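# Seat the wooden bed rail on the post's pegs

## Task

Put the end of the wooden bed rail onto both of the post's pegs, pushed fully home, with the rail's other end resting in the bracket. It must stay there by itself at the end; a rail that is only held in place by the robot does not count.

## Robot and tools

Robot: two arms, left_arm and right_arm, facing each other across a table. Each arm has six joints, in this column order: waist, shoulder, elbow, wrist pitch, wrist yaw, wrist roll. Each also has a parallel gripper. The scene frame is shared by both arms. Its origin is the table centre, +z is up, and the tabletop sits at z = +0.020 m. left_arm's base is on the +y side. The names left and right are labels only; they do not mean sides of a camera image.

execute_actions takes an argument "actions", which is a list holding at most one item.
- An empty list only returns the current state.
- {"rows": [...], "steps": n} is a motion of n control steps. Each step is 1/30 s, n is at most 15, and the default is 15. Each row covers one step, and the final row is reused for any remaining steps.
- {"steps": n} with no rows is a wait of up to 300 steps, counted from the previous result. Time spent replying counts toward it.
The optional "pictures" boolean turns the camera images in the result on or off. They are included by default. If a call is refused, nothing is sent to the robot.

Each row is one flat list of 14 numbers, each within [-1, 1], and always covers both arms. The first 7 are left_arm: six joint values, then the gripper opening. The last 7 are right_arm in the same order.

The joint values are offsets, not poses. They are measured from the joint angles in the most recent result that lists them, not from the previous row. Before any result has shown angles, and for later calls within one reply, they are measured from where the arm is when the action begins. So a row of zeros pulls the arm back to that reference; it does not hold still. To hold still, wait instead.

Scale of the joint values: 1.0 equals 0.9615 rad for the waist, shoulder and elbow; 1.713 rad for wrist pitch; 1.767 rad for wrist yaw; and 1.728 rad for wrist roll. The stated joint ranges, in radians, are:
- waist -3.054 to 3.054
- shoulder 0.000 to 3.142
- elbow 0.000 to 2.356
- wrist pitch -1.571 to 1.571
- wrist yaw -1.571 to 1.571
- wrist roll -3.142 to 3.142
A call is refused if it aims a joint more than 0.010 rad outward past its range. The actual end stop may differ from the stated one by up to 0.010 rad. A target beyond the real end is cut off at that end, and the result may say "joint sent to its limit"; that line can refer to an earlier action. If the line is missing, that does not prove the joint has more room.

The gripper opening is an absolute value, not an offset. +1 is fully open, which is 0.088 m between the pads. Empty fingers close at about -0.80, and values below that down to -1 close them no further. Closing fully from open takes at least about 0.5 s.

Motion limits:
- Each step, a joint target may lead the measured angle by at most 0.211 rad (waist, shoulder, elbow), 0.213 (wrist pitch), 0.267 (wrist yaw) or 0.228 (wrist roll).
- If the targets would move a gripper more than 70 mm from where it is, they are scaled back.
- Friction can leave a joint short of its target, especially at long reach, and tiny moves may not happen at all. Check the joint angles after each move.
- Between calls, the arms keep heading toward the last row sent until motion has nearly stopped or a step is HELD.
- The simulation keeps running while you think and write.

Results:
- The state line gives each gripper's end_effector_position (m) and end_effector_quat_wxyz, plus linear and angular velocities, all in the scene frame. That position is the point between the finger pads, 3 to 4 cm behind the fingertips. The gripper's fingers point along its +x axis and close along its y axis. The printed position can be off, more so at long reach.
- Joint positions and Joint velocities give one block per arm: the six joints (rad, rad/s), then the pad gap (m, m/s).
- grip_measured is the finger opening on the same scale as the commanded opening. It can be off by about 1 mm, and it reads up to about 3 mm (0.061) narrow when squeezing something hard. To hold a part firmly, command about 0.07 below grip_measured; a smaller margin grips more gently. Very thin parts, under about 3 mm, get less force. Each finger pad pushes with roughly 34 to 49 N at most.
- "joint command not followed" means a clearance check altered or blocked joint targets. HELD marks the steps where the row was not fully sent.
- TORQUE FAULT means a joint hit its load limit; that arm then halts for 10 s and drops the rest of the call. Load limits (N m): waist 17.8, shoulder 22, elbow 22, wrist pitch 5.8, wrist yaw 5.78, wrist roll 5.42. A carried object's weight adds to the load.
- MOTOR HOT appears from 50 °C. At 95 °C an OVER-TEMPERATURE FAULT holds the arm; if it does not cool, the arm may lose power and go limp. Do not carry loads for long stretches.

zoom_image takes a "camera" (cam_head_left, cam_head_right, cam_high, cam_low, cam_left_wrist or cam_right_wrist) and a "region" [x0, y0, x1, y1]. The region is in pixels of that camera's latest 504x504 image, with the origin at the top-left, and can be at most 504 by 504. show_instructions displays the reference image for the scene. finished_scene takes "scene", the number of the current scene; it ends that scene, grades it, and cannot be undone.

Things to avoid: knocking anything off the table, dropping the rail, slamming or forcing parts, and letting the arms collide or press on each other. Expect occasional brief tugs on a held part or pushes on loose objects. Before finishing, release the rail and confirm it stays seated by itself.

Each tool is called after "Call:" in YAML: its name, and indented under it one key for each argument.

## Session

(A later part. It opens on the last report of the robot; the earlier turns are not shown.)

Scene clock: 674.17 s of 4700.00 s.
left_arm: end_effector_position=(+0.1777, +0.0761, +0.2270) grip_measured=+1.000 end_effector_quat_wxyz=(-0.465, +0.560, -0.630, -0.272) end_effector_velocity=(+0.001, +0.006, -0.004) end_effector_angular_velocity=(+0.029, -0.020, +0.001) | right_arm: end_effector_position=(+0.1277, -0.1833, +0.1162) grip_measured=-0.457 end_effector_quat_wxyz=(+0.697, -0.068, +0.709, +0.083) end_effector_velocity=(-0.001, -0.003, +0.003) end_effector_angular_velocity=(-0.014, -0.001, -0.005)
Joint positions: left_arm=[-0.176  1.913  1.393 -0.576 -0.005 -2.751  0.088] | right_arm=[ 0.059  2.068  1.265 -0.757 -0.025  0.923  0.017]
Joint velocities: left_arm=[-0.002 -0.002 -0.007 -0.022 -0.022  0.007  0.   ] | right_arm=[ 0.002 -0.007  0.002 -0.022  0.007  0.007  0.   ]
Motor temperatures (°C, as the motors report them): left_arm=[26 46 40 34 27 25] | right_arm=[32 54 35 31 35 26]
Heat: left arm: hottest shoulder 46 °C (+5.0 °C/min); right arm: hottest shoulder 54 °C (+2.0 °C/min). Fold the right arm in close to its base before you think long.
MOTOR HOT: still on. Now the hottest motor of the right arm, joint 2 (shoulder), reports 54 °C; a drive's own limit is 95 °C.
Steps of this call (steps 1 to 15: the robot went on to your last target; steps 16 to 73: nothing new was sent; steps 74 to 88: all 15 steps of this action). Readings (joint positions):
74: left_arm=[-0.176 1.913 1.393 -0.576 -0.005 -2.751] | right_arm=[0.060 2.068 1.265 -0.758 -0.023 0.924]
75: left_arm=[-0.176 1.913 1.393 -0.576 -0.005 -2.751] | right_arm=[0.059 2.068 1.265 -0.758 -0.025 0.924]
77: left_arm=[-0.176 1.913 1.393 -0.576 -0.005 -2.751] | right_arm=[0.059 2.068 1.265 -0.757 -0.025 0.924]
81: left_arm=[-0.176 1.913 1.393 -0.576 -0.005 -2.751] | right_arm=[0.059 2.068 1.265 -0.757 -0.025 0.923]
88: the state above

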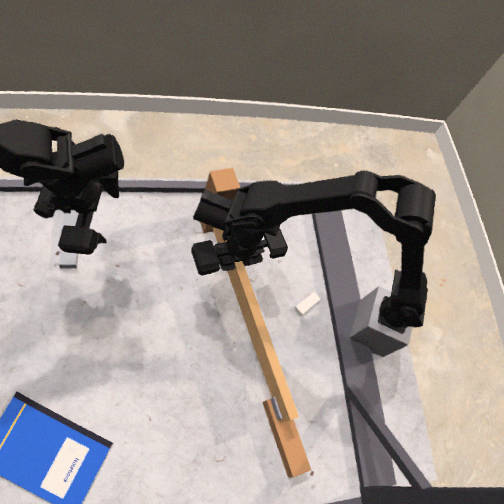

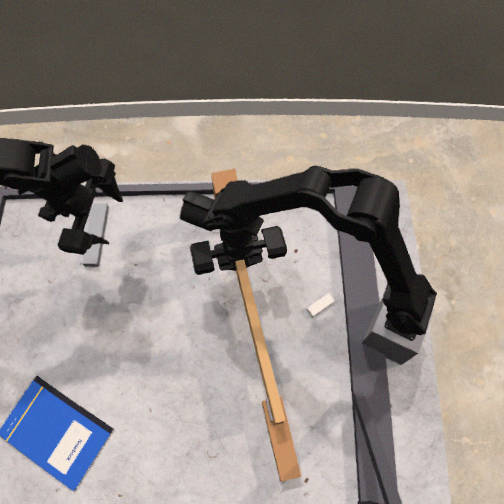

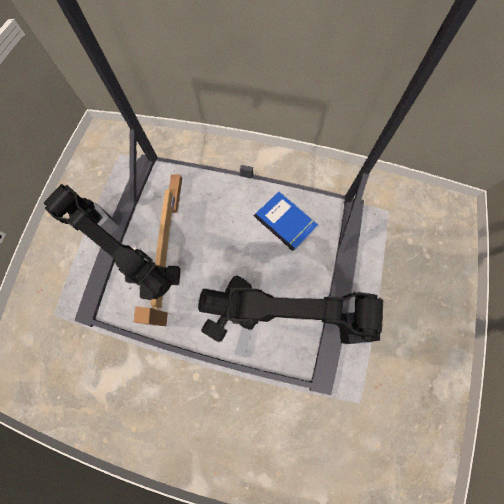

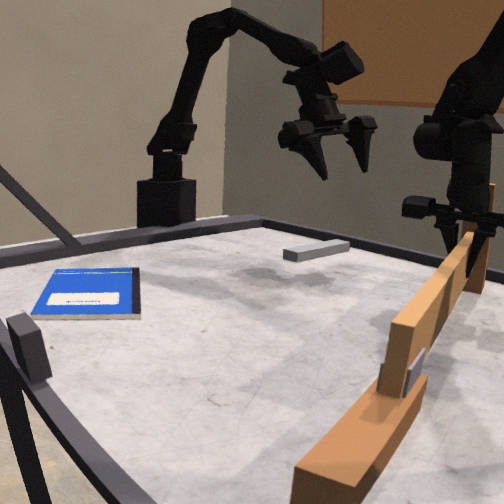

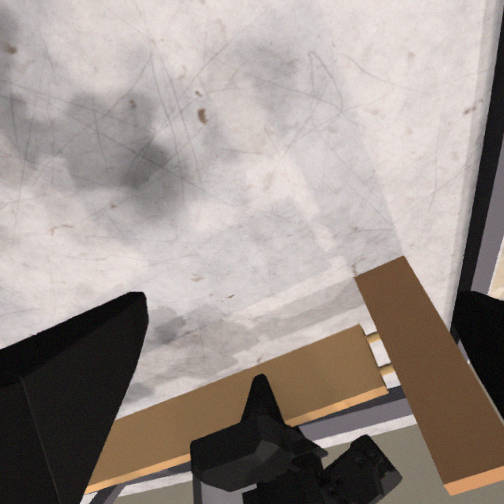

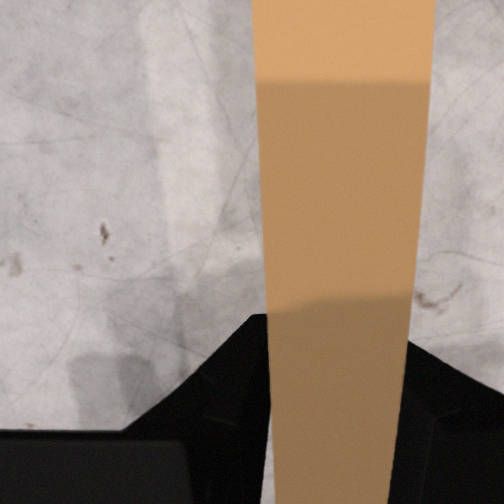

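Call:
execute_actions:
  actions:
    - {"rows": [[0,0,0,0,0,0,1, -0.03,0,0,-0.003,0.02,0,-1],[0,0,0,0,0,0,1, -0.03,0,0,-0.0035,0.02,0,-1],[0,0,0,0,0,0,1, -0.03,0,0,-0.004,0.02,0,-1],[0,0,0,0,0,0,1, -0.03,0,0,-0.0045,0.02,0,-1],[0,0,0,0,0,0,1, -0.03,0,0,-0.005,0.02,0,-1],[0,0,0,0,0,0,1, -0.03,0,0,-0.0055,0.02,0,-1],[0,0,0,0,0,0,1, -0.03,0,0,-0.006,0.02,0,-1],[0,0,0,0,0,0,1, -0.03,0,0,-0.0065,0.02,0,-1],[0,0,0,0,0,0,1, -0.03,0,0,-0.007,0.02,0,-1],[0,0,0,0,0,0,1, -0.03,0,0,-0.0075,0.02,0,-1],[0,0,0,0,0,0,1, -0.03,0,0,-0.008,0.02,0,-1]]}
  pictures: false

Scene clock: 680.60 s of 4700.00 s.
left_arm: end_effector_position=(+0.1777, +0.0761, +0.2270) grip_measured=+1.000 end_effector_quat_wxyz=(-0.465, +0.560, -0.630, -0.272) end_effector_velocity=(-0.002, +0.000, -0.001) end_effector_angular_velocity=(-0.004, +0.016, +0.014) | right_arm: end_effector_position=(+0.1273, -0.1848, +0.1162) grip_measured=-0.457 end_effector_quat_wxyz=(+0.698, -0.071, +0.708, +0.081) end_effector_velocity=(-0.000, -0.001, -0.001) end_effector_angular_velocity=(+0.006, +0.005, +0.020)
Joint positions: left_arm=[-0.176  1.913  1.393 -0.576 -0.005 -2.751  0.088] | right_arm=[ 0.061  2.068  1.265 -0.764 -0.02   0.923  0.017]
Joint velocities: left_arm=[-0.002 -0.002 -0.007  0.007  0.007 -0.022  0.   ] | right_arm=[-0.002 -0.002 -0.007  0.007 -0.007 -0.022  0.   ]
Motor temperatures (°C, as the motors report them): left_arm=[26 46 40 34 27 25] | right_arm=[33 53 35 31 36 26]
Heat: left arm: hottest shoulder 46 °C (+4.0 °C/min); right arm: hottest shoulder 53 °C (+1.0 °C/min). Fold the right arm in close to its base before you think long.
MOTOR HOT: still on. Now the hottest motor of the right arm, joint 2 (shoulder), reports 53 °C; a drive's own limit is 95 °C.
Steps of this call (steps 1 to 15: the robot went on to your last target; steps 16 to 90: nothing new was sent; then 2.93 s passed at rest; steps 91 to 105: all 15 steps of this action). Readings (joint positions):
91: left_arm=[-0.176 1.913 1.393 -0.576 -0.005 -2.751] | right_arm=[0.060 2.068 1.265 -0.757 -0.024 0.923]
92: left_arm=[-0.176 1.913 1.393 -0.576 -0.005 -2.751] | right_arm=[0.061 2.068 1.265 -0.757 -0.023 0.923]
94: left_arm=[-0.176 1.913 1.393 -0.576 -0.005 -2.751] | right_arm=[0.061 2.068 1.265 -0.758 -0.023 0.923]
98: left_arm=[-0.176 1.913 1.393 -0.576 -0.005 -2.751] | right_arm=[0.061 2.068 1.265 -0.762 -0.020 0.923]
105: the state above

Call:
execute_actions:
  actions:
    - {"rows": [[0,0,0,0,0,0,1, 0.04,0,0,0,0,0,-1]],"steps":10}
  pictures: false

Call:
execute_actions:
  actions:
    - {"rows": [[0,0,0,0,0,0,1, 0,0.06,0.104,-0.056,0,0,-1]]}

Call:
zoom_image:
  camera: "cam_left_wrist"
  region: [320, 310, 410, 400]

Call:
zoom_image:
  camera: "cam_low"
  region: [360, 170, 504, 420]

Scene clock: 696.43 s of 4700.00 s.
left_arm: end_effector_position=(+0.1777, +0.0761, +0.2270) grip_measured=+1.000 end_effector_quat_wxyz=(-0.465, +0.560, -0.630, -0.272) end_effector_velocity=(+0.002, +0.004, -0.002) end_effector_angular_velocity=(+0.024, -0.014, +0.014) | right_arm: end_effector_position=(+0.1177, -0.1801, +0.1162) grip_measured=-0.457 end_effector_quat_wxyz=(+0.700, -0.083, +0.704, +0.091) end_effector_velocity=(-0.004, +0.001, +0.001) end_effector_angular_velocity=(+0.006, +0.021, +0.010)
Joint positions: left_arm=[-0.176  1.913  1.393 -0.576 -0.005 -2.751  0.088] | right_arm=[ 0.094  2.068  1.265 -0.762 -0.01   0.925  0.017]
Joint velocities: left_arm=[-0.002  0.002  0.002 -0.022 -0.022 -0.007  0.   ] | right_arm=[ 0.002 -0.002  0.002 -0.007 -0.022 -0.007 -0.   ]
Motor temperatures (°C, as the motors report them): left_arm=[26 46 40 34 27 25] | right_arm=[32 53 34 31 35 26]
Heat: left arm: hottest shoulder 46 °C (+2.0 °C/min); right arm: hottest shoulder 53 °C (+2.0 °C/min). Fold the right arm in close to its base before you think long.
MOTOR HOT: still on. Now the hottest motor of the right arm, joint 2 (shoulder), reports 53 °C; a drive's own limit is 95 °C.
Steps of this call (steps 1 to 15: the robot went on to your last target; steps 16 to 90: nothing new was sent; then 12.50 s passed at rest; steps 91 to 100: all 10 steps of this action). Readings (joint positions):
91: left_arm=[-0.176 1.913 1.393 -0.576 -0.005 -2.751] | right_arm=[0.065 2.068 1.265 -0.764 -0.014 0.923]
92: left_arm=[-0.176 1.913 1.393 -0.576 -0.005 -2.751] | right_arm=[0.071 2.068 1.265 -0.764 -0.006 0.923]
94: left_arm=[-0.176 1.913 1.393 -0.576 -0.005 -2.751] | right_arm=[0.082 2.068 1.265 -0.763 -0.006 0.924]
98: left_arm=[-0.176 1.913 1.393 -0.576 -0.005 -2.751] | right_arm=[0.093 2.068 1.265 -0.762 -0.010 0.925]
100: the state above

Scene clock: 696.93 s of 4700.00 s.
left_arm: end_effector_position=(+0.1777, +0.0761, +0.2270) grip_measured=+1.000 end_effector_quat_wxyz=(-0.465, +0.560, -0.630, -0.272) end_effector_velocity=(+0.002, +0.001, +0.003) end_effector_angular_velocity=(-0.001, -0.010, +0.027) | right_arm: end_effector_position=(+0.1182, -0.1784, +0.1173) grip_measured=-0.457 end_effector_quat_wxyz=(+0.688, -0.100, +0.715, +0.072) end_effector_velocity=(+0.001, -0.003, +0.000) end_effector_angular_velocity=(-0.010, -0.004, -0.009)
Joint positions: left_arm=[-0.176  1.913  1.393 -0.576 -0.005 -2.751  0.088] | right_arm=[ 0.094  2.114  1.344 -0.854 -0.013  0.927  0.017]
Joint velocities: left_arm=[-0.002 -0.007  0.002 -0.007 -0.022 -0.022  0.   ] | right_arm=[-0.002 -0.002 -0.002 -0.007  0.007  0.007 -0.   ]
Motor temperatures (°C, as the motors report them): left_arm=[26 46 40 34 27 25] | right_arm=[32 53 34 31 35 26]
Heat: left arm: hottest shoulder 46 °C (+2.1 °C/min); right arm: hottest shoulder 53 °C (+2.1 °C/min). Fold the right arm in close to its base before you think long.
MOTOR HOT: still on. Now the hottest motor of the right arm, joint 2 (shoulder), reports 53 °C; a drive's own limit is 95 °C.
Steps of this call (steps 1 to 15: all 15 steps of this action). Readings (joint positions):
1: left_arm=[-0.176 1.913 1.393 -0.576 -0.005 -2.751] | right_arm=[0.094 2.078 1.284 -0.789 -0.010 0.926]
2: left_arm=[-0.176 1.913 1.393 -0.576 -0.005 -2.751] | right_arm=[0.094 2.090 1.304 -0.809 -0.011 0.927]
4: left_arm=[-0.176 1.913 1.393 -0.576 -0.005 -2.751] | right_arm=[0.094 2.105 1.326 -0.831 -0.013 0.927]
8: left_arm=[-0.176 1.913 1.393 -0.576 -0.005 -2.751] | right_arm=[0.094 2.112 1.340 -0.849 -0.013 0.927]
15: the state above

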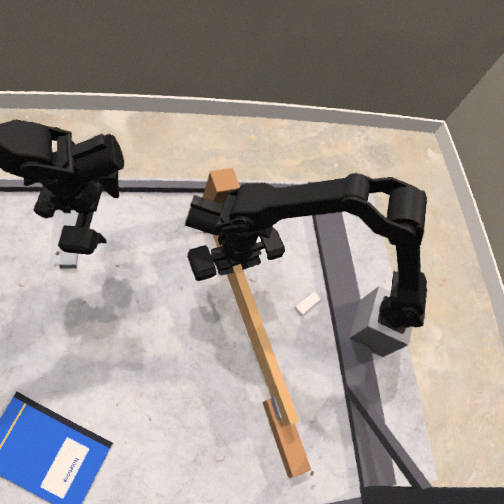

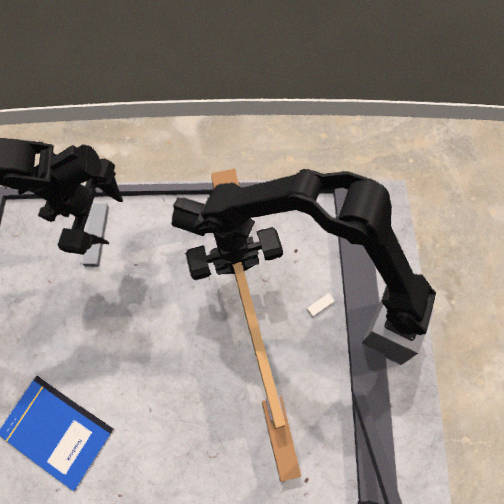

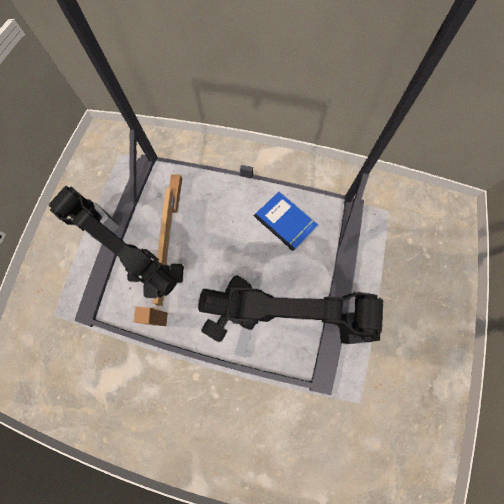

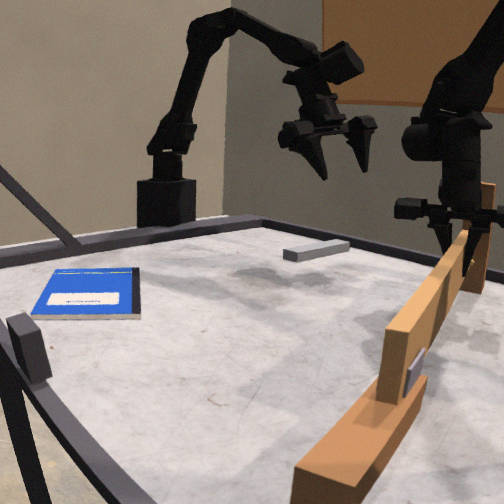

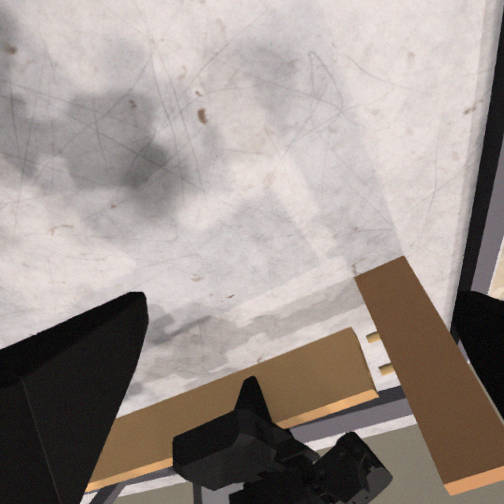

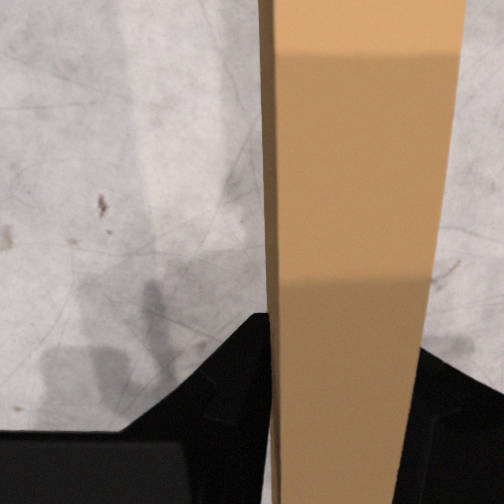

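Region (320, 310, 410, 400) of cam_left_wrist's 504x504 image, scaled by 5.600, with more detail than that image has.

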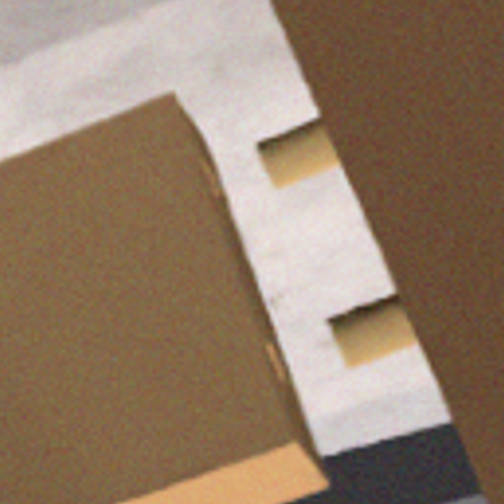

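Region (360, 170, 504, 420) of cam_low's 504x504 image, scaled by 2.016, with more detail than that image has; it fills the left 290 columns of this view, and the rest is white.

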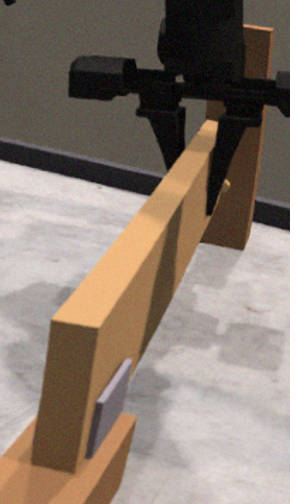

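Call:
execute_actions:
  actions:
    - {"rows": [[0,0,0,0,0,0,1, -0.08,0,0,0,0.02,0,-1]]}
  pictures: false

Scene clock: 700.73 s of 4700.00 s.
left_arm: end_effector_position=(+0.1777, +0.0761, +0.2270) grip_measured=+1.000 end_effector_quat_wxyz=(-0.465, +0.560, -0.630, -0.272) end_effector_velocity=(+0.004, +0.003, -0.001) end_effector_angular_velocity=(+0.009, -0.015, +0.019) | right_arm: end_effector_position=(+0.1289, -0.1855, +0.1167) grip_measured=-0.457 end_effector_quat_wxyz=(+0.685, -0.086, +0.721, +0.056) end_effector_velocity=(-0.006, -0.003, +0.001) end_effector_angular_velocity=(-0.010, +0.030, +0.023)
Joint positions: left_arm=[-0.176  1.913  1.393 -0.576 -0.005 -2.751  0.088] | right_arm=[ 0.054  2.115  1.342 -0.861 -0.022  0.93   0.017]
Joint velocities: left_arm=[ 0.002 -0.002 -0.002 -0.007 -0.022 -0.007  0.   ] | right_arm=[ 0.002 -0.002 -0.002 -0.022 -0.022 -0.022 -0.   ]
Motor temperatures (°C, as the motors report them): left_arm=[26 47 40 34 27 25] | right_arm=[32 53 35 31 34 26]
Heat: left arm: hottest shoulder 47 °C (+3.0 °C/min); right arm: hottest shoulder 53 °C (+0.0 °C/min). Fold the right arm in close to its base before you think long.
MOTOR HOT: still on. Now the hottest motor of the right arm, joint 2 (shoulder), reports 53 °C; a drive's own limit is 95 °C.
Steps of this call (steps 1 to 15: the robot went on to your last target; steps 16 to 90: nothing new was sent; then 0.30 s passed at rest; steps 91 to 105: all 15 steps of this action). Readings (joint positions):
91: left_arm=[-0.176 1.913 1.393 -0.576 -0.005 -2.751] | right_arm=[0.089 2.115 1.344 -0.856 -0.016 0.927]
92: left_arm=[-0.176 1.913 1.393 -0.576 -0.005 -2.751] | right_arm=[0.080 2.115 1.344 -0.863 -0.018 0.929]
94: left_arm=[-0.176 1.913 1.393 -0.576 -0.005 -2.751] | right_arm=[0.056 2.115 1.343 -0.861 -0.019 0.930]
98: left_arm=[-0.176 1.913 1.393 -0.576 -0.005 -2.751] | right_arm=[0.054 2.115 1.342 -0.861 -0.022 0.930]
105: the state above

Call:
execute_actions:
  actions:
    - {"rows": [[0,0,0,0,0,0,1, -0.02,0,0.015,0.008,0.02,0,-1],[0,0,0,0,0,0,1, -0.02,0,0.015,0.009,0.02,0,-1],[0,0,0,0,0,0,1, -0.02,0,0.015,0.01,0.02,0,-1],[0,0,0,0,0,0,1, -0.02,0,0.015,0.011,0.02,0,-1],[0,0,0,0,0,0,1, -0.02,0,0.015,0.012,0.02,0,-1],[0,0,0,0,0,0,1, -0.02,0,0.015,0.013,0.02,0,-1],[0,0,0,0,0,0,1, -0.02,0,0.015,0.014,0.02,0,-1],[0,0,0,0,0,0,1, -0.02,0,0.015,0.015,0.02,0,-1],[0,0,0,0,0,0,1, -0.02,0,0.015,0.016,0.02,0,-1],[0,0,0,0,0,0,1, -0.02,0,0.015,0.017,0.02,0,-1],[0,0,0,0,0,0,1, -0.02,0,0.015,0.018,0.02,0,-1]]}
  pictures: false

Scene clock: 706.00 s of 4700.00 s.
left_arm: end_effector_position=(+0.1777, +0.0761, +0.2270) grip_measured=+1.000 end_effector_quat_wxyz=(-0.465, +0.560, -0.630, -0.272) end_effector_velocity=(-0.000, +0.002, +0.002) end_effector_angular_velocity=(+0.004, -0.010, -0.006) | right_arm: end_effector_position=(+0.1288, -0.1847, +0.1166) grip_measured=-0.457 end_effector_quat_wxyz=(+0.687, -0.088, +0.719, +0.057) end_effector_velocity=(-0.001, -0.002, +0.000) end_effector_angular_velocity=(-0.003, +0.011, +0.019)
Joint positions: left_arm=[-0.176  1.913  1.393 -0.576 -0.005 -2.751  0.088] | right_arm=[ 0.058  2.115  1.342 -0.858 -0.017  0.93   0.017]
Joint velocities: left_arm=[-0.002 -0.007 -0.002 -0.007 -0.007  0.007  0.   ] | right_arm=[-0.002 -0.002 -0.002 -0.007 -0.007 -0.022 -0.   ]
Motor temperatures (°C, as the motors report them): left_arm=[26 47 40 34 27 25] | right_arm=[32 53 35 31 35 26]
Heat: left arm: hottest shoulder 47 °C (+3.0 °C/min); right arm: hottest shoulder 53 °C (-1.0 °C/min). Fold the right arm in close to its base before you think long.
MOTOR HOT: still on. Now the hottest motor of the right arm, joint 2 (shoulder), reports 53 °C; a drive's own limit is 95 °C.
Steps of this call (steps 1 to 15: the robot went on to your last target; steps 16 to 90: nothing new was sent; then 1.77 s passed at rest; steps 91 to 105: all 15 steps of this action). Readings (joint positions):
91: left_arm=[-0.176 1.913 1.393 -0.576 -0.005 -2.751] | right_arm=[0.055 2.115 1.342 -0.861 -0.021 0.930]
92: left_arm=[-0.176 1.913 1.393 -0.576 -0.005 -2.751] | right_arm=[0.057 2.115 1.342 -0.860 -0.019 0.930]
94: left_arm=[-0.176 1.913 1.393 -0.576 -0.005 -2.751] | right_arm=[0.058 2.115 1.342 -0.860 -0.017 0.930]
98: left_arm=[-0.176 1.913 1.393 -0.576 -0.005 -2.751] | right_arm=[0.058 2.115 1.342 -0.859 -0.017 0.930]
105: the state above

Call:
execute_actions:
  actions:
    - {"rows": [[0,0,0,0,0,0,1, -0.03,0.008,0,-0.002,0.02,0,-1],[0,0,0,0,0,0,1, -0.03,0.009,0,-0.002,0.02,0,-1],[0,0,0,0,0,0,1, -0.03,0.01,0,-0.002,0.02,0,-1],[0,0,0,0,0,0,1, -0.03,0.011,0,-0.002,0.02,0,-1],[0,0,0,0,0,0,1, -0.03,0.012,0,-0.002,0.02,0,-1],[0,0,0,0,0,0,1, -0.03,0.013,0,-0.002,0.02,0,-1],[0,0,0,0,0,0,1, -0.03,0.014,0,-0.002,0.02,0,-1],[0,0,0,0,0,0,1, -0.03,0.015,0,-0.002,0.02,0,-1],[0,0,0,0,0,0,1, -0.03,0.016,0,-0.002,0.02,0,-1],[0,0,0,0,0,0,1, -0.03,0.017,0,-0.002,0.02,0,-1],[0,0,0,0,0,0,1, -0.03,0.018,0,-0.002,0.02,0,-1],[0,0,0,0,0,0,1, -0.03,0.019,0,-0.002,0.02,0,-1],[0,0,0,0,0,0,1, -0.03,0.02,0,-0.002,0.02,0,-1]]}
  pictures: false

Scene clock: 711.00 s of 4700.00 s.
left_arm: end_effector_position=(+0.1777, +0.0761, +0.2270) grip_measured=+1.000 end_effector_quat_wxyz=(-0.465, +0.560, -0.630, -0.272) end_effector_velocity=(-0.000, +0.003, -0.002) end_effector_angular_velocity=(+0.012, -0.002, +0.007) | right_arm: end_effector_position=(+0.1282, -0.1862, +0.1153) grip_measured=-0.457 end_effector_quat_wxyz=(+0.686, -0.090, +0.720, +0.054) end_effector_velocity=(-0.000, -0.000, +0.001) end_effector_angular_velocity=(+0.001, +0.008, +0.004)
Joint positions: left_arm=[-0.176  1.913  1.393 -0.576 -0.005 -2.751  0.088] | right_arm=[ 0.058  2.119  1.341 -0.861 -0.017  0.93   0.017]
Joint velocities: left_arm=[-0.002 -0.002 -0.007 -0.007 -0.007 -0.007  0.   ] | right_arm=[-0.002 -0.002  0.002 -0.007 -0.007 -0.007 -0.   ]
Motor temperatures (°C, as the motors report them): left_arm=[26 47 40 34 27 25] | right_arm=[31 53 35 32 35 26]
Heat: left arm: hottest shoulder 47 °C (+2.0 °C/min); right arm: hottest shoulder 53 °C (-1.0 °C/min). Fold the right arm in close to its base before you think long.
MOTOR HOT: still on. Now the hottest motor of the right arm, joint 2 (shoulder), reports 53 °C; a drive's own limit is 95 °C.
Steps of this call (steps 1 to 15: the robot went on to your last target; steps 16 to 90: nothing new was sent; then 1.50 s passed at rest; steps 91 to 105: all 15 steps of this action). Readings (joint positions):
91: left_arm=[-0.176 1.913 1.393 -0.576 -0.005 -2.751] | right_arm=[0.058 2.115 1.341 -0.858 -0.017 0.930]
92: left_arm=[-0.176 1.913 1.393 -0.576 -0.005 -2.751] | right_arm=[0.058 2.115 1.341 -0.858 -0.017 0.930]
94: left_arm=[-0.176 1.913 1.393 -0.576 -0.005 -2.751] | right_arm=[0.058 2.116 1.341 -0.860 -0.017 0.930]
98: left_arm=[-0.176 1.913 1.393 -0.576 -0.005 -2.751] | right_arm=[0.058 2.117 1.341 -0.860 -0.017 0.930]
105: the state above

Popped out low. Scan upward instead.

Call:
execute_actions:
  actions:
    - {"rows": [[0,0,0,0,0,0,1, -0.03,-0.045,0,0.012,0.02,0,-1]]}
  pictures: false

Call:
execute_actions:
  actions:
    - {"rows": [[0,0,0,0,0,0,1, -0.03,-0.045,0,0.008,0.02,0,-1]]}
  pictures: false

Call:
execute_actions:
  actions:
    - {"rows": [[0,0,0,0,0,0,1, -0.03,-0.045,0,0.008,0.02,0,-1]]}
  pictures: false

Scene clock: 714.80 s of 4700.00 s.
left_arm: end_effector_position=(+0.1777, +0.0761, +0.2270) grip_measured=+1.000 end_effector_quat_wxyz=(-0.465, +0.560, -0.630, -0.272) end_effector_velocity=(+0.002, +0.002, -0.001) end_effector_angular_velocity=(+0.009, -0.015, +0.014) | right_arm: end_effector_position=(+0.1288, -0.1852, +0.1169) grip_measured=-0.457 end_effector_quat_wxyz=(+0.688, -0.087, +0.718, +0.058) end_effector_velocity=(-0.002, +0.002, +0.000) end_effector_angular_velocity=(+0.016, +0.017, +0.004)
Joint positions: left_arm=[-0.176  1.913  1.393 -0.576 -0.005 -2.751  0.088] | right_arm=[ 0.058  2.111  1.337 -0.854 -0.016  0.93   0.017]
Joint velocities: left_arm=[-0.002 -0.002 -0.002 -0.007 -0.022 -0.007  0.   ] | right_arm=[-0.002 -0.002 -0.002  0.007 -0.022 -0.007 -0.   ]
Motor temperatures (°C, as the motors report them): left_arm=[26 47 40 34 27 25] | right_arm=[31 52 35 32 35 26]
Heat: left arm: hottest shoulder 47 °C (+2.0 °C/min); right arm: hottest shoulder 52 °C (-1.0 °C/min). Fold the right arm in close to its base before you think long.
MOTOR HOT: still on. Now the hottest motor of the right arm, joint 2 (shoulder), reports 52 °C; a drive's own limit is 95 °C.
Steps of this call (steps 1 to 15: the robot went on to your last target; steps 16 to 90: nothing new was sent; then 0.30 s passed at rest; steps 91 to 105: all 15 steps of this action). Readings (joint positions):
91: left_arm=[-0.176 1.913 1.393 -0.576 -0.005 -2.751] | right_arm=[0.058 2.117 1.341 -0.860 -0.017 0.930]
92: left_arm=[-0.176 1.913 1.393 -0.576 -0.005 -2.751] | right_arm=[0.058 2.115 1.341 -0.859 -0.017 0.930]
94: left_arm=[-0.176 1.913 1.393 -0.576 -0.005 -2.751] | right_arm=[0.058 2.114 1.340 -0.858 -0.017 0.930]
98: left_arm=[-0.176 1.913 1.393 -0.576 -0.005 -2.751] | right_arm=[0.058 2.112 1.337 -0.855 -0.017 0.930]
105: the state above

Scene clock: 715.30 s of 4700.00 s.
left_arm: end_effector_position=(+0.1777, +0.0761, +0.2270) grip_measured=+1.000 end_effector_quat_wxyz=(-0.465, +0.560, -0.630, -0.272) end_effector_velocity=(-0.000, +0.002, +0.002) end_effector_angular_velocity=(+0.003, -0.003, +0.007) | right_arm: end_effector_position=(+0.1287, -0.1852, +0.1172) grip_measured=-0.457 end_effector_quat_wxyz=(+0.688, -0.086, +0.718, +0.059) end_effector_velocity=(-0.002, -0.001, +0.002) end_effector_angular_velocity=(+0.002, +0.009, +0.024)
Joint positions: left_arm=[-0.176  1.913  1.393 -0.576 -0.005 -2.751  0.088] | right_arm=[ 0.058  2.108  1.333 -0.85  -0.016  0.93   0.017]
Joint velocities: left_arm=[-0.002 -0.007 -0.002 -0.007 -0.007 -0.007  0.   ] | right_arm=[ 0.002 -0.007 -0.002 -0.007 -0.007 -0.022 -0.   ]
Motor temperatures (°C, as the motors report them): left_arm=[26 47 40 34 27 25] | right_arm=[31 53 35 32 35 26]
Heat: left arm: hottest shoulder 47 °C (+2.0 °C/min); right arm: hottest shoulder 53 °C (+0.0 °C/min). Fold the right arm in close to its base before you think long.
MOTOR HOT: still on. Now the hottest motor of the right arm, joint 2 (shoulder), reports 53 °C; a drive's own limit is 95 °C.
Steps of this call (steps 1 to 15: all 15 steps of this action). Readings (joint positions):
1: left_arm=[-0.176 1.913 1.393 -0.576 -0.005 -2.751] | right_arm=[0.058 2.110 1.336 -0.852 -0.016 0.930]
2: left_arm=[-0.176 1.913 1.393 -0.576 -0.005 -2.751] | right_arm=[0.058 2.109 1.334 -0.851 -0.016 0.930]
4: left_arm=[-0.176 1.913 1.393 -0.576 -0.005 -2.751] | right_arm=[0.058 2.108 1.334 -0.850 -0.016 0.930]
8: left_arm=[-0.176 1.913 1.393 -0.576 -0.005 -2.751] | right_arm=[0.058 2.108 1.333 -0.850 -0.016 0.930]
15: the state above

Scene clock: 715.80 s of 4700.00 s.
left_arm: end_effector_position=(+0.1777, +0.0761, +0.2270) grip_measured=+1.000 end_effector_quat_wxyz=(-0.465, +0.560, -0.630, -0.272) end_effector_velocity=(-0.002, +0.000, +0.001) end_effector_angular_velocity=(+0.001, +0.010, +0.001) | right_arm: end_effector_position=(+0.1287, -0.1852, +0.1173) grip_measured=-0.457 end_effector_quat_wxyz=(+0.689, -0.085, +0.717, +0.060) end_effector_velocity=(-0.001, -0.001, +0.002) end_effector_angular_velocity=(+0.001, +0.008, +0.005)
Joint positions: left_arm=[-0.176  1.913  1.393 -0.576 -0.005 -2.751  0.088] | right_arm=[ 0.058  2.105  1.329 -0.845 -0.016  0.93   0.017]
Joint velocities: left_arm=[-0.002 -0.002  0.002 -0.007  0.007 -0.007  0.   ] | right_arm=[-0.002 -0.007 -0.002 -0.007 -0.007 -0.007 -0.   ]
Motor temperatures (°C, as the motors report them): left_arm=[26 47 40 34 27 25] | right_arm=[31 53 35 32 35 26]
Heat: left arm: hottest shoulder 47 °C (+2.0 °C/min); right arm: hottest shoulder 53 °C (+0.0 °C/min). Fold the right arm in close to its base before you think long.
MOTOR HOT: still on. Now the hottest motor of the right arm, joint 2 (shoulder), reports 53 °C; a drive's own limit is 95 °C.
Steps of this call (steps 1 to 15: all 15 steps of this action). Readings (joint positions):
1: left_arm=[-0.176 1.913 1.393 -0.576 -0.005 -2.751] | right_arm=[0.058 2.107 1.332 -0.849 -0.016 0.930]
2: left_arm=[-0.176 1.913 1.393 -0.576 -0.005 -2.751] | right_arm=[0.058 2.106 1.331 -0.847 -0.016 0.930]
4: left_arm=[-0.176 1.913 1.393 -0.576 -0.005 -2.751] | right_arm=[0.058 2.106 1.330 -0.846 -0.016 0.930]
8: left_arm=[-0.176 1.913 1.393 -0.576 -0.005 -2.751] | right_arm=[0.058 2.106 1.329 -0.846 -0.016 0.930]
15: the state above

Call:
execute_actions:
  actions:
    - {"rows": [[0,0,0,0,0,0,1, -0.035,-0.06,-0.04,0.03,0.02,0,-1]]}
  pictures: false

Scene clock: 719.40 s of 4700.00 s.
left_arm: end_effector_position=(+0.1777, +0.0761, +0.2270) grip_measured=+1.000 end_effector_quat_wxyz=(-0.465, +0.560, -0.630, -0.272) end_effector_velocity=(-0.003, +0.003, -0.000) end_effector_angular_velocity=(+0.006, +0.011, +0.001) | right_arm: end_effector_position=(+0.1286, -0.1868, +0.1167) grip_measured=-0.457 end_effector_quat_wxyz=(+0.694, -0.076, +0.713, +0.068) end_effector_velocity=(-0.001, -0.002, +0.000) end_effector_angular_velocity=(-0.003, +0.010, +0.005)
Joint positions: left_arm=[-0.176  1.913  1.393 -0.576 -0.005 -2.751  0.088] | right_arm=[ 0.056  2.082  1.29  -0.803 -0.017  0.93   0.017]
Joint velocities: left_arm=[-0.002 -0.007 -0.007 -0.007  0.007 -0.007  0.   ] | right_arm=[-0.002 -0.002 -0.002 -0.007 -0.007 -0.007  0.   ]
Motor temperatures (°C, as the motors report them): left_arm=[26 47 40 34 27 25] | right_arm=[31 55 35 32 35 26]
Heat: left arm: hottest shoulder 47 °C (+2.0 °C/min); right arm: hottest shoulder 55 °C (+2.0 °C/min). Fold the right arm in close to its base before you think long.
MOTOR HOT: still on. Now the hottest motor of the right arm, joint 2 (shoulder), reports 55 °C; a drive's own limit is 95 °C.
Steps of this call (steps 1 to 15: the robot went on to your last target; steps 16 to 90: nothing new was sent; then 0.10 s passed at rest; steps 91 to 105: all 15 steps of this action). Readings (joint positions):
91: left_arm=[-0.176 1.913 1.393 -0.576 -0.005 -2.751] | right_arm=[0.057 2.101 1.319 -0.835 -0.016 0.930]
92: left_arm=[-0.176 1.913 1.393 -0.576 -0.005 -2.751] | right_arm=[0.057 2.094 1.309 -0.823 -0.016 0.930]
94: left_arm=[-0.176 1.913 1.393 -0.576 -0.005 -2.751] | right_arm=[0.057 2.088 1.299 -0.812 -0.016 0.930]
98: left_arm=[-0.176 1.913 1.393 -0.576 -0.005 -2.751] | right_arm=[0.057 2.083 1.292 -0.805 -0.016 0.930]
105: the state above

Call:
execute_actions:
  actions:
    - {"rows": [[0,0,0,0,0,0,1, -0.035,-0.055,-0.03,0.03,0.02,0,-1]]}
  pictures: false

Scene clock: 721.70 s of 4700.00 s.
left_arm: end_effector_position=(+0.1777, +0.0761, +0.2270) grip_measured=+1.000 end_effector_quat_wxyz=(-0.465, +0.560, -0.630, -0.272) end_effector_velocity=(+0.000, -0.001, +0.001) end_effector_angular_velocity=(-0.006, -0.011, -0.006) | right_arm: end_effector_position=(+0.1284, -0.1875, +0.1166) grip_measured=-0.457 end_effector_quat_wxyz=(+0.698, -0.068, +0.709, +0.075) end_effector_velocity=(+0.001, -0.002, +0.002) end_effector_angular_velocity=(-0.005, -0.006, -0.010)
Joint positions: left_arm=[-0.176  1.913  1.393 -0.576 -0.005 -2.751  0.088] | right_arm=[ 0.055  2.063  1.259 -0.767 -0.019  0.93   0.017]
Joint velocities: left_arm=[-0.002 -0.002 -0.002  0.007 -0.007  0.007  0.   ] | right_arm=[-0.002 -0.007 -0.002 -0.007  0.007  0.007 -0.   ]
Motor temperatures (°C, as the motors report them): left_arm=[26 47 40 34 27 25] | right_arm=[31 56 35 32 35 26]
Heat: left arm: hottest shoulder 47 °C (+2.0 °C/min); right arm: hottest shoulder 56 °C (+3.0 °C/min). Fold the right arm in close to its base before you think long.
MOTOR HOT: still on. Now the hottest motor of the right arm, joint 2 (shoulder), reports 56 °C; a drive's own limit is 95 °C.
Steps of this call (steps 1 to 15: the robot went on to your last target; steps 16 to 54: nothing new was sent; steps 55 to 69: all 15 steps of this action). Readings (joint positions):
55: left_arm=[-0.176 1.913 1.393 -0.576 -0.005 -2.751] | right_arm=[0.056 2.078 1.283 -0.794 -0.017 0.930]
56: left_arm=[-0.176 1.913 1.393 -0.576 -0.005 -2.751] | right_arm=[0.056 2.072 1.274 -0.784 -0.017 0.930]
58: left_arm=[-0.176 1.913 1.393 -0.576 -0.005 -2.751] | right_arm=[0.055 2.067 1.266 -0.775 -0.019 0.930]
62: left_arm=[-0.176 1.913 1.393 -0.576 -0.005 -2.751] | right_arm=[0.055 2.064 1.261 -0.768 -0.019 0.930]
69: the state above

Call:
execute_actions:
  actions:
    - {"rows": [[0,0,0,0,0,0,1, -0.035,0.07,0.12,-0.055,0.02,0,-1]]}
  pictures: false

Call:
execute_actions:
  actions:
    - {"rows": [[0,0,0,0,0,0,1, -0.035,0.04,0.08,-0.03,0.02,0,-1]]}
  pictures: false

Call:
execute_actions:
  actions:
    - {"rows": [[0,0,0,0,0,0,1, -0.035,0.04,0.08,-0.03,0.02,0,-1]]}
  pictures: false

Scene clock: 726.03 s of 4700.00 s.
left_arm: end_effector_position=(+0.1777, +0.0761, +0.2270) grip_measured=+1.000 end_effector_quat_wxyz=(-0.465, +0.560, -0.630, -0.272) end_effector_velocity=(-0.000, +0.002, +0.002) end_effector_angular_velocity=(+0.003, -0.003, +0.007) | right_arm: end_effector_position=(+0.1290, -0.1865, +0.1168) grip_measured=-0.457 end_effector_quat_wxyz=(+0.684, -0.089, +0.722, +0.053) end_effector_velocity=(-0.001, -0.001, -0.000) end_effector_angular_velocity=(-0.003, +0.010, +0.004)
Joint positions: left_arm=[-0.176  1.913  1.393 -0.576 -0.005 -2.751  0.088] | right_arm=[ 0.054  2.118  1.346 -0.87  -0.021  0.93   0.017]
Joint velocities: left_arm=[-0.002 -0.007 -0.002 -0.007 -0.007 -0.007  0.   ] | right_arm=[-0.002  0.002  0.002 -0.007 -0.007 -0.007 -0.   ]
Motor temperatures (°C, as the motors report them): left_arm=[26 47 40 34 27 25] | right_arm=[31 57 35 33 35 26]
Heat: left arm: hottest shoulder 47 °C (+2.0 °C/min); right arm: hottest shoulder 57 °C (+4.0 °C/min). Fold the right arm in close to its base before you think long.
MOTOR HOT: still on. Now the hottest motor of the right arm, joint 2 (shoulder), reports 57 °C; a drive's own limit is 95 °C.
Steps of this call (steps 1 to 15: the robot went on to your last target; steps 16 to 90: nothing new was sent; then 0.83 s passed at rest; steps 91 to 105: all 15 steps of this action). Readings (joint positions):
91: left_arm=[-0.176 1.913 1.393 -0.576 -0.005 -2.751] | right_arm=[0.054 2.074 1.277 -0.792 -0.018 0.930]
92: left_arm=[-0.176 1.913 1.393 -0.576 -0.005 -2.751] | right_arm=[0.053 2.087 1.299 -0.818 -0.020 0.930]
94: left_arm=[-0.176 1.913 1.393 -0.576 -0.005 -2.751] | right_arm=[0.053 2.103 1.324 -0.845 -0.021 0.930]
98: left_arm=[-0.176 1.913 1.393 -0.576 -0.005 -2.751] | right_arm=[0.054 2.115 1.341 -0.865 -0.021 0.930]
105: the state above

Scene clock: 726.53 s of 4700.00 s.
left_arm: end_effector_position=(+0.1777, +0.0761, +0.2270) grip_measured=+1.000 end_effector_quat_wxyz=(-0.465, +0.560, -0.630, -0.272) end_effector_velocity=(-0.000, +0.002, -0.001) end_effector_angular_velocity=(+0.008, -0.002, +0.007) | right_arm: end_effector_position=(+0.1294, -0.1853, +0.1172) grip_measured=-0.457 end_effector_quat_wxyz=(+0.676, -0.098, +0.729, +0.042) end_effector_velocity=(-0.002, -0.002, -0.001) end_effector_angular_velocity=(-0.000, +0.027, +0.012)
Joint positions: left_arm=[-0.176  1.913  1.393 -0.576 -0.005 -2.751  0.088] | right_arm=[ 0.053  2.148  1.394 -0.923 -0.023  0.93   0.017]
Joint velocities: left_arm=[-0.002 -0.002 -0.002 -0.007 -0.007 -0.007  0.   ] | right_arm=[-0.007  0.002 -0.002 -0.007 -0.022 -0.022 -0.   ]
Motor temperatures (°C, as the motors report them): left_arm=[26 47 40 34 27 25] | right_arm=[31 57 35 32 35 26]
Heat: left arm: hottest shoulder 47 °C (+2.0 °C/min); right arm: hottest shoulder 57 °C (+4.0 °C/min). Fold the right arm in close to its base before you think long.
MOTOR HOT: still on. Now the hottest motor of the right arm, joint 2 (shoulder), reports 57 °C; a drive's own limit is 95 °C.
Steps of this call (steps 1 to 15: all 15 steps of this action). Readings (joint positions):
1: left_arm=[-0.176 1.913 1.393 -0.576 -0.005 -2.751] | right_arm=[0.054 2.125 1.358 -0.883 -0.021 0.930]
2: left_arm=[-0.176 1.913 1.393 -0.576 -0.005 -2.751] | right_arm=[0.054 2.133 1.371 -0.898 -0.021 0.930]
4: left_arm=[-0.176 1.913 1.393 -0.576 -0.005 -2.751] | right_arm=[0.054 2.141 1.384 -0.912 -0.022 0.930]
8: left_arm=[-0.176 1.913 1.393 -0.576 -0.005 -2.751] | right_arm=[0.053 2.147 1.392 -0.921 -0.023 0.930]
15: the state above

Scene clock: 727.03 s of 4700.00 s.
left_arm: end_effector_position=(+0.1777, +0.0761, +0.2270) grip_measured=+1.000 end_effector_quat_wxyz=(-0.465, +0.560, -0.630, -0.272) end_effector_velocity=(-0.000, +0.002, +0.002) end_effector_angular_velocity=(+0.003, -0.003, +0.007) | right_arm: end_effector_position=(+0.1300, -0.1846, +0.1171) grip_measured=-0.457 end_effector_quat_wxyz=(+0.667, -0.107, +0.736, +0.031) end_effector_velocity=(-0.000, -0.006, +0.001) end_effector_angular_velocity=(-0.021, +0.005, +0.020)
Joint positions: left_arm=[-0.176  1.913  1.393 -0.576 -0.005 -2.751  0.088] | right_arm=[ 0.05   2.178  1.44  -0.974 -0.029  0.93   0.017]
Joint velocities: left_arm=[-0.002 -0.007 -0.002 -0.007 -0.007 -0.007  0.   ] | right_arm=[-0.002 -0.002 -0.002 -0.022  0.007 -0.022  0.   ]
Motor temperatures (°C, as the motors report them): left_arm=[26 47 40 34 27 25] | right_arm=[31 56 35 32 35 26]
Heat: left arm: hottest shoulder 47 °C (+2.0 °C/min); right arm: hottest shoulder 56 °C (+3.0 °C/min). Fold the right arm in close to its base before you think long.
MOTOR HOT: still on. Now the hottest motor of the right arm, joint 2 (shoulder), reports 56 °C; a drive's own limit is 95 °C.
Steps of this call (steps 1 to 15: all 15 steps of this action). Readings (joint positions):
1: left_arm=[-0.176 1.913 1.393 -0.576 -0.005 -2.751] | right_arm=[0.053 2.156 1.405 -0.936 -0.024 0.930]
2: left_arm=[-0.176 1.913 1.393 -0.576 -0.005 -2.751] | right_arm=[0.052 2.164 1.418 -0.950 -0.025 0.930]
4: left_arm=[-0.176 1.913 1.393 -0.576 -0.005 -2.751] | right_arm=[0.051 2.172 1.430 -0.964 -0.028 0.930]
8: left_arm=[-0.176 1.913 1.393 -0.576 -0.005 -2.751] | right_arm=[0.051 2.177 1.438 -0.972 -0.029 0.930]
15: the state above

Call:
execute_actions:
  actions:
    - {"rows": [[0,0,0,0,0,0,1, -0.02,0,0.015,0.02,0.02,0,-1]]}
  pictures: false

Call:
execute_actions:
  actions:
    - {"rows": [[0,0,0,0,0,0,1, -0.02,0,0,-0.006,0.02,0,-1]]}
  pictures: false

Scene clock: 743.47 s of 4700.00 s.
left_arm: end_effector_position=(+0.1777, +0.0761, +0.2270) grip_measured=+1.000 end_effector_quat_wxyz=(-0.465, +0.560, -0.630, -0.272) end_effector_velocity=(-0.000, +0.002, -0.001) end_effector_angular_velocity=(+0.007, +0.004, +0.020) | right_arm: end_effector_position=(+0.1298, -0.1815, +0.1168) grip_measured=-0.457 end_effector_quat_wxyz=(+0.669, -0.104, +0.735, +0.036) end_effector_velocity=(-0.003, -0.001, +0.001) end_effector_angular_velocity=(-0.003, +0.010, +0.009)
Joint positions: left_arm=[-0.176  1.913  1.393 -0.576 -0.005 -2.751  0.088] | right_arm=[ 0.054  2.178  1.44  -0.962 -0.03   0.93   0.017]
Joint velocities: left_arm=[-0.002 -0.002 -0.002 -0.007 -0.007 -0.022  0.   ] | right_arm=[ 0.002 -0.002 -0.002 -0.007 -0.007 -0.007 -0.   ]
Motor temperatures (°C, as the motors report them): left_arm=[26 48 40 33 27 25] | right_arm=[31 55 37 32 35 26]
Heat: left arm: hottest shoulder 48 °C (+2.0 °C/min); right arm: hottest shoulder 55 °C (+2.0 °C/min). Fold the right arm in close to its base before you think long.
MOTOR HOT: still on. Now the hottest motor of the right arm, joint 2 (shoulder), reports 55 °C; a drive's own limit is 95 °C.
Steps of this call (steps 1 to 15: the robot went on to your last target; steps 16 to 90: nothing new was sent; then 12.93 s passed at rest; steps 91 to 105: all 15 steps of this action). Readings (joint positions):
91: left_arm=[-0.176 1.913 1.393 -0.576 -0.005 -2.751] | right_arm=[0.050 2.178 1.440 -0.974 -0.029 0.930]
92: left_arm=[-0.176 1.913 1.393 -0.576 -0.005 -2.751] | right_arm=[0.051 2.178 1.440 -0.972 -0.030 0.930]
94: left_arm=[-0.176 1.913 1.393 -0.576 -0.005 -2.751] | right_arm=[0.053 2.178 1.440 -0.963 -0.032 0.930]
98: left_arm=[-0.176 1.913 1.393 -0.576 -0.005 -2.751] | right_arm=[0.054 2.178 1.440 -0.963 -0.030 0.930]
105: the state above

Scene clock: 743.97 s of 4700.00 s.
left_arm: end_effector_position=(+0.1777, +0.0761, +0.2270) grip_measured=+1.000 end_effector_quat_wxyz=(-0.465, +0.560, -0.630, -0.272) end_effector_velocity=(-0.000, +0.001, +0.001) end_effector_angular_velocity=(+0.003, -0.003, +0.007) | right_arm: end_effector_position=(+0.1293, -0.1826, +0.1166) grip_measured=-0.457 end_effector_quat_wxyz=(+0.668, -0.105, +0.736, +0.035) end_effector_velocity=(+0.003, +0.002, +0.001) end_effector_angular_velocity=(+0.015, +0.002, -0.001)
Joint positions: left_arm=[-0.176  1.913  1.393 -0.576 -0.005 -2.751  0.088] | right_arm=[ 0.054  2.178  1.439 -0.965 -0.03   0.93   0.017]
Joint velocities: left_arm=[-0.002 -0.002  0.002 -0.007 -0.007 -0.007  0.   ] | right_arm=[-0.007 -0.002  0.002  0.007 -0.007 -0.007 -0.   ]
Motor temperatures (°C, as the motors report them): left_arm=[26 48 40 33 27 25] | right_arm=[31 55 37 32 35 26]
Heat: left arm: hottest shoulder 48 °C (+2.0 °C/min); right arm: hottest shoulder 55 °C (+2.0 °C/min). Fold the right arm in close to its base before you think long.
MOTOR HOT: still on. Now the hottest motor of the right arm, joint 2 (shoulder), reports 55 °C; a drive's own limit is 95 °C.
Steps of this call (steps 1 to 15: all 15 steps of this action). Readings (joint positions):
1: left_arm=[-0.176 1.913 1.393 -0.576 -0.005 -2.751] | right_arm=[0.054 2.178 1.439 -0.962 -0.030 0.930]
2: left_arm=[-0.176 1.913 1.393 -0.576 -0.005 -2.751] | right_arm=[0.054 2.178 1.439 -0.963 -0.030 0.930]
4: left_arm=[-0.176 1.913 1.393 -0.576 -0.005 -2.751] | right_arm=[0.054 2.178 1.439 -0.964 -0.030 0.930]
8: left_arm=[-0.176 1.913 1.393 -0.576 -0.005 -2.751] | right_arm=[0.054 2.178 1.439 -0.965 -0.030 0.930]
15: the state above

Call:
execute_actions:
  actions:
    - {"rows": [[0,0,0,0,0,0,1, -0.06,0,0.015,0,0.03,0,-1]]}
  pictures: false

Scene clock: 746.33 s of 4700.00 s.
left_arm: end_effector_position=(+0.1777, +0.0761, +0.2270) grip_measured=+1.000 end_effector_quat_wxyz=(-0.465, +0.560, -0.630, -0.272) end_effector_velocity=(-0.000, +0.002, -0.001) end_effector_angular_velocity=(+0.009, -0.015, +0.009) | right_arm: end_effector_position=(+0.1300, -0.1830, +0.1166) grip_measured=-0.457 end_effector_quat_wxyz=(+0.666, -0.102, +0.738, +0.034) end_effector_velocity=(-0.000, -0.006, +0.001) end_effector_angular_velocity=(-0.022, +0.004, +0.006)
Joint positions: left_arm=[-0.176  1.913  1.393 -0.576 -0.005 -2.751  0.088] | right_arm=[ 0.048  2.178  1.439 -0.966 -0.038  0.93   0.017]
Joint velocities: left_arm=[-0.007 -0.002 -0.002 -0.007 -0.022 -0.007  0.   ] | right_arm=[-0.002 -0.002 -0.002 -0.022  0.007 -0.007 -0.   ]
Motor temperatures (°C, as the motors report them): left_arm=[26 48 40 33 27 25] | right_arm=[31 55 37 32 35 26]
Heat: left arm: hottest shoulder 48 °C (+2.0 °C/min); right arm: hottest shoulder 55 °C (+2.0 °C/min). Fold the right arm in close to its base before you think long.
MOTOR HOT: still on. Now the hottest motor of the right arm, joint 2 (shoulder), reports 55 °C; a drive's own limit is 95 °C.
Steps of this call (steps 1 to 15: the robot went on to your last target; steps 16 to 56: nothing new was sent; steps 57 to 71: all 15 steps of this action). Readings (joint positions):
57: left_arm=[-0.176 1.913 1.393 -0.576 -0.005 -2.751] | right_arm=[0.052 2.178 1.439 -0.965 -0.032 0.930]
58: left_arm=[-0.176 1.913 1.393 -0.576 -0.005 -2.751] | right_arm=[0.050 2.178 1.439 -0.966 -0.035 0.930]
60: left_arm=[-0.176 1.913 1.393 -0.576 -0.005 -2.751] | right_arm=[0.048 2.178 1.439 -0.966 -0.038 0.930]
64: left_arm=[-0.176 1.913 1.393 -0.576 -0.005 -2.751] | right_arm=[0.048 2.178 1.439 -0.966 -0.038 0.930]
71: the state above

Find the z range here: down gently, then up.

Call:
execute_actions:
  actions:
    - {"rows": [[0,0,0,0,0,0,1, -0.01,0.008,0.015,0.004,0.03,0,-1],[0,0,0,0,0,0,1, -0.01,0.009,0.015,0.004,0.03,0,-1],[0,0,0,0,0,0,1, -0.01,0.01,0.015,0.004,0.03,0,-1],[0,0,0,0,0,0,1, -0.01,0.011,0.015,0.004,0.03,0,-1],[0,0,0,0,0,0,1, -0.01,0.012,0.015,0.004,0.03,0,-1],[0,0,0,0,0,0,1, -0.01,0.013,0.015,0.004,0.03,0,-1],[0,0,0,0,0,0,1, -0.01,0.014,0.015,0.004,0.03,0,-1],[0,0,0,0,0,0,1, -0.01,0.015,0.015,0.004,0.03,0,-1],[0,0,0,0,0,0,1, -0.01,0.016,0.015,0.004,0.03,0,-1]]}
  pictures: false

Call:
execute_actions:
  actions:
    - {"rows": [[0,0,0,0,0,0,1, -0.025,-0.05,0.015,0.004,0.02,0,-1]]}
  pictures: false

Call:
execute_actions:
  actions:
    - {"rows": [[0,0,0,0,0,0,1, -0.025,-0.05,0.015,0.004,0.02,0,-1]]}
  pictures: false

Scene clock: 752.77 s of 4700.00 s.
left_arm: end_effector_position=(+0.1777, +0.0761, +0.2270) grip_measured=+1.000 end_effector_quat_wxyz=(-0.465, +0.560, -0.630, -0.272) end_effector_velocity=(-0.001, +0.006, -0.002) end_effector_angular_velocity=(+0.021, +0.006, +0.020) | right_arm: end_effector_position=(+0.1292, -0.1829, +0.1159) grip_measured=-0.457 end_effector_quat_wxyz=(+0.670, -0.108, +0.734, +0.034) end_effector_velocity=(-0.001, -0.002, +0.001) end_effector_angular_velocity=(-0.003, +0.011, +0.004)
Joint positions: left_arm=[-0.176  1.913  1.393 -0.576 -0.005 -2.751  0.088] | right_arm=[ 0.056  2.18   1.439 -0.965 -0.024  0.93   0.017]
Joint velocities: left_arm=[-0.002 -0.007 -0.007 -0.022 -0.007 -0.022  0.   ] | right_arm=[-0.002 -0.002 -0.002 -0.007 -0.007 -0.007 -0.   ]
Motor temperatures (°C, as the motors report them): left_arm=[26 48 40 33 27 25] | right_arm=[32 55 37 32 36 26]
Heat: left arm: hottest shoulder 48 °C (+2.0 °C/min); right arm: hottest shoulder 55 °C (+2.0 °C/min). Fold the right arm in close to its base before you think long.
MOTOR HOT: still on. Now the hottest motor of the right arm, joint 2 (shoulder), reports 55 °C; a drive's own limit is 95 °C.
Steps of this call (steps 1 to 15: the robot went on to your last target; steps 16 to 90: nothing new was sent; then 2.93 s passed at rest; steps 91 to 105: all 15 steps of this action). Readings (joint positions):
91: left_arm=[-0.176 1.913 1.393 -0.576 -0.005 -2.751] | right_arm=[0.051 2.178 1.439 -0.966 -0.035 0.930]
92: left_arm=[-0.176 1.913 1.393 -0.576 -0.005 -2.751] | right_arm=[0.054 2.179 1.439 -0.965 -0.029 0.930]
94: left_arm=[-0.176 1.913 1.393 -0.576 -0.005 -2.751] | right_arm=[0.056 2.179 1.439 -0.965 -0.024 0.930]
98: left_arm=[-0.176 1.913 1.393 -0.576 -0.005 -2.751] | right_arm=[0.056 2.180 1.439 -0.965 -0.024 0.930]
105: the state above

Scene clock: 753.27 s of 4700.00 s.
left_arm: end_effector_position=(+0.1777, +0.0761, +0.2270) grip_measured=+1.000 end_effector_quat_wxyz=(-0.465, +0.560, -0.630, -0.272) end_effector_velocity=(-0.000, +0.001, +0.001) end_effector_angular_velocity=(+0.004, -0.010, -0.006) | right_arm: end_effector_position=(+0.1296, -0.1820, +0.1175) grip_measured=-0.457 end_effector_quat_wxyz=(+0.671, -0.106, +0.733, +0.036) end_effector_velocity=(-0.001, -0.002, +0.001) end_effector_angular_velocity=(-0.009, -0.003, +0.011)
Joint positions: left_arm=[-0.176  1.913  1.393 -0.576 -0.005 -2.751  0.088] | right_arm=[ 0.056  2.175  1.439 -0.964 -0.024  0.93   0.017]
Joint velocities: left_arm=[-0.002 -0.002  0.002 -0.007 -0.007  0.007  0.   ] | right_arm=[ 0.002 -0.002 -0.002 -0.007  0.007 -0.007 -0.   ]
Motor temperatures (°C, as the motors report them): left_arm=[26 48 40 33 27 25] | right_arm=[32 55 37 31 36 26]
Heat: left arm: hottest shoulder 48 °C (+2.0 °C/min); right arm: hottest shoulder 55 °C (+2.0 °C/min). Fold the right arm in close to its base before you think long.
MOTOR HOT: still on. Now the hottest motor of the right arm, joint 2 (shoulder), reports 55 °C; a drive's own limit is 95 °C.
Steps of this call (steps 1 to 15: all 15 steps of this action). Readings (joint positions):
1: left_arm=[-0.176 1.913 1.393 -0.576 -0.005 -2.751] | right_arm=[0.056 2.178 1.439 -0.965 -0.024 0.930]
2: left_arm=[-0.176 1.913 1.393 -0.576 -0.005 -2.751] | right_arm=[0.056 2.177 1.439 -0.965 -0.024 0.930]
4: left_arm=[-0.176 1.913 1.393 -0.576 -0.005 -2.751] | right_arm=[0.056 2.177 1.439 -0.964 -0.024 0.930]
8: left_arm=[-0.176 1.913 1.393 -0.576 -0.005 -2.751] | right_arm=[0.056 2.176 1.439 -0.964 -0.024 0.930]
15: the state above

Scene clock: 753.77 s of 4700.00 s.
left_arm: end_effector_position=(+0.1777, +0.0761, +0.2270) grip_measured=+1.000 end_effector_quat_wxyz=(-0.465, +0.560, -0.630, -0.272) end_effector_velocity=(+0.000, -0.001, +0.001) end_effector_angular_velocity=(-0.008, +0.003, +0.020) | right_arm: end_effector_position=(+0.1297, -0.1818, +0.1180) grip_measured=-0.457 end_effector_quat_wxyz=(+0.672, -0.106, +0.732, +0.037) end_effector_velocity=(-0.001, -0.002, +0.001) end_effector_angular_velocity=(-0.003, +0.010, +0.004)
Joint positions: left_arm=[-0.176  1.913  1.393 -0.576 -0.005 -2.751  0.088] | right_arm=[ 0.056  2.174  1.439 -0.963 -0.024  0.93   0.017]
Joint velocities: left_arm=[-0.002 -0.002 -0.002  0.007 -0.007 -0.022  0.   ] | right_arm=[-0.002 -0.002 -0.002 -0.007 -0.007 -0.007 -0.   ]
Motor temperatures (°C, as the motors report them): left_arm=[26 48 40 33 27 25] | right_arm=[32 55 37 31 36 26]
Heat: left arm: hottest shoulder 48 °C (+2.0 °C/min); right arm: hottest shoulder 55 °C (+2.0 °C/min). Fold the right arm in close to its base before you think long.
MOTOR HOT: still on. Now the hottest motor of the right arm, joint 2 (shoulder), reports 55 °C; a drive's own limit is 95 °C.
Steps of this call (steps 1 to 15: all 15 steps of this action). Readings (joint positions):
1: left_arm=[-0.176 1.913 1.393 -0.576 -0.005 -2.751] | right_arm=[0.056 2.175 1.439 -0.964 -0.024 0.930]
2: left_arm=[-0.176 1.913 1.393 -0.576 -0.005 -2.751] | right_arm=[0.056 2.174 1.439 -0.964 -0.024 0.930]
4: left_arm=[-0.176 1.913 1.393 -0.576 -0.005 -2.751] | right_arm=[0.056 2.174 1.439 -0.964 -0.024 0.930]
8: left_arm=[-0.176 1.913 1.393 -0.576 -0.005 -2.751] | right_arm=[0.056 2.174 1.439 -0.963 -0.024 0.930]
15: the state above


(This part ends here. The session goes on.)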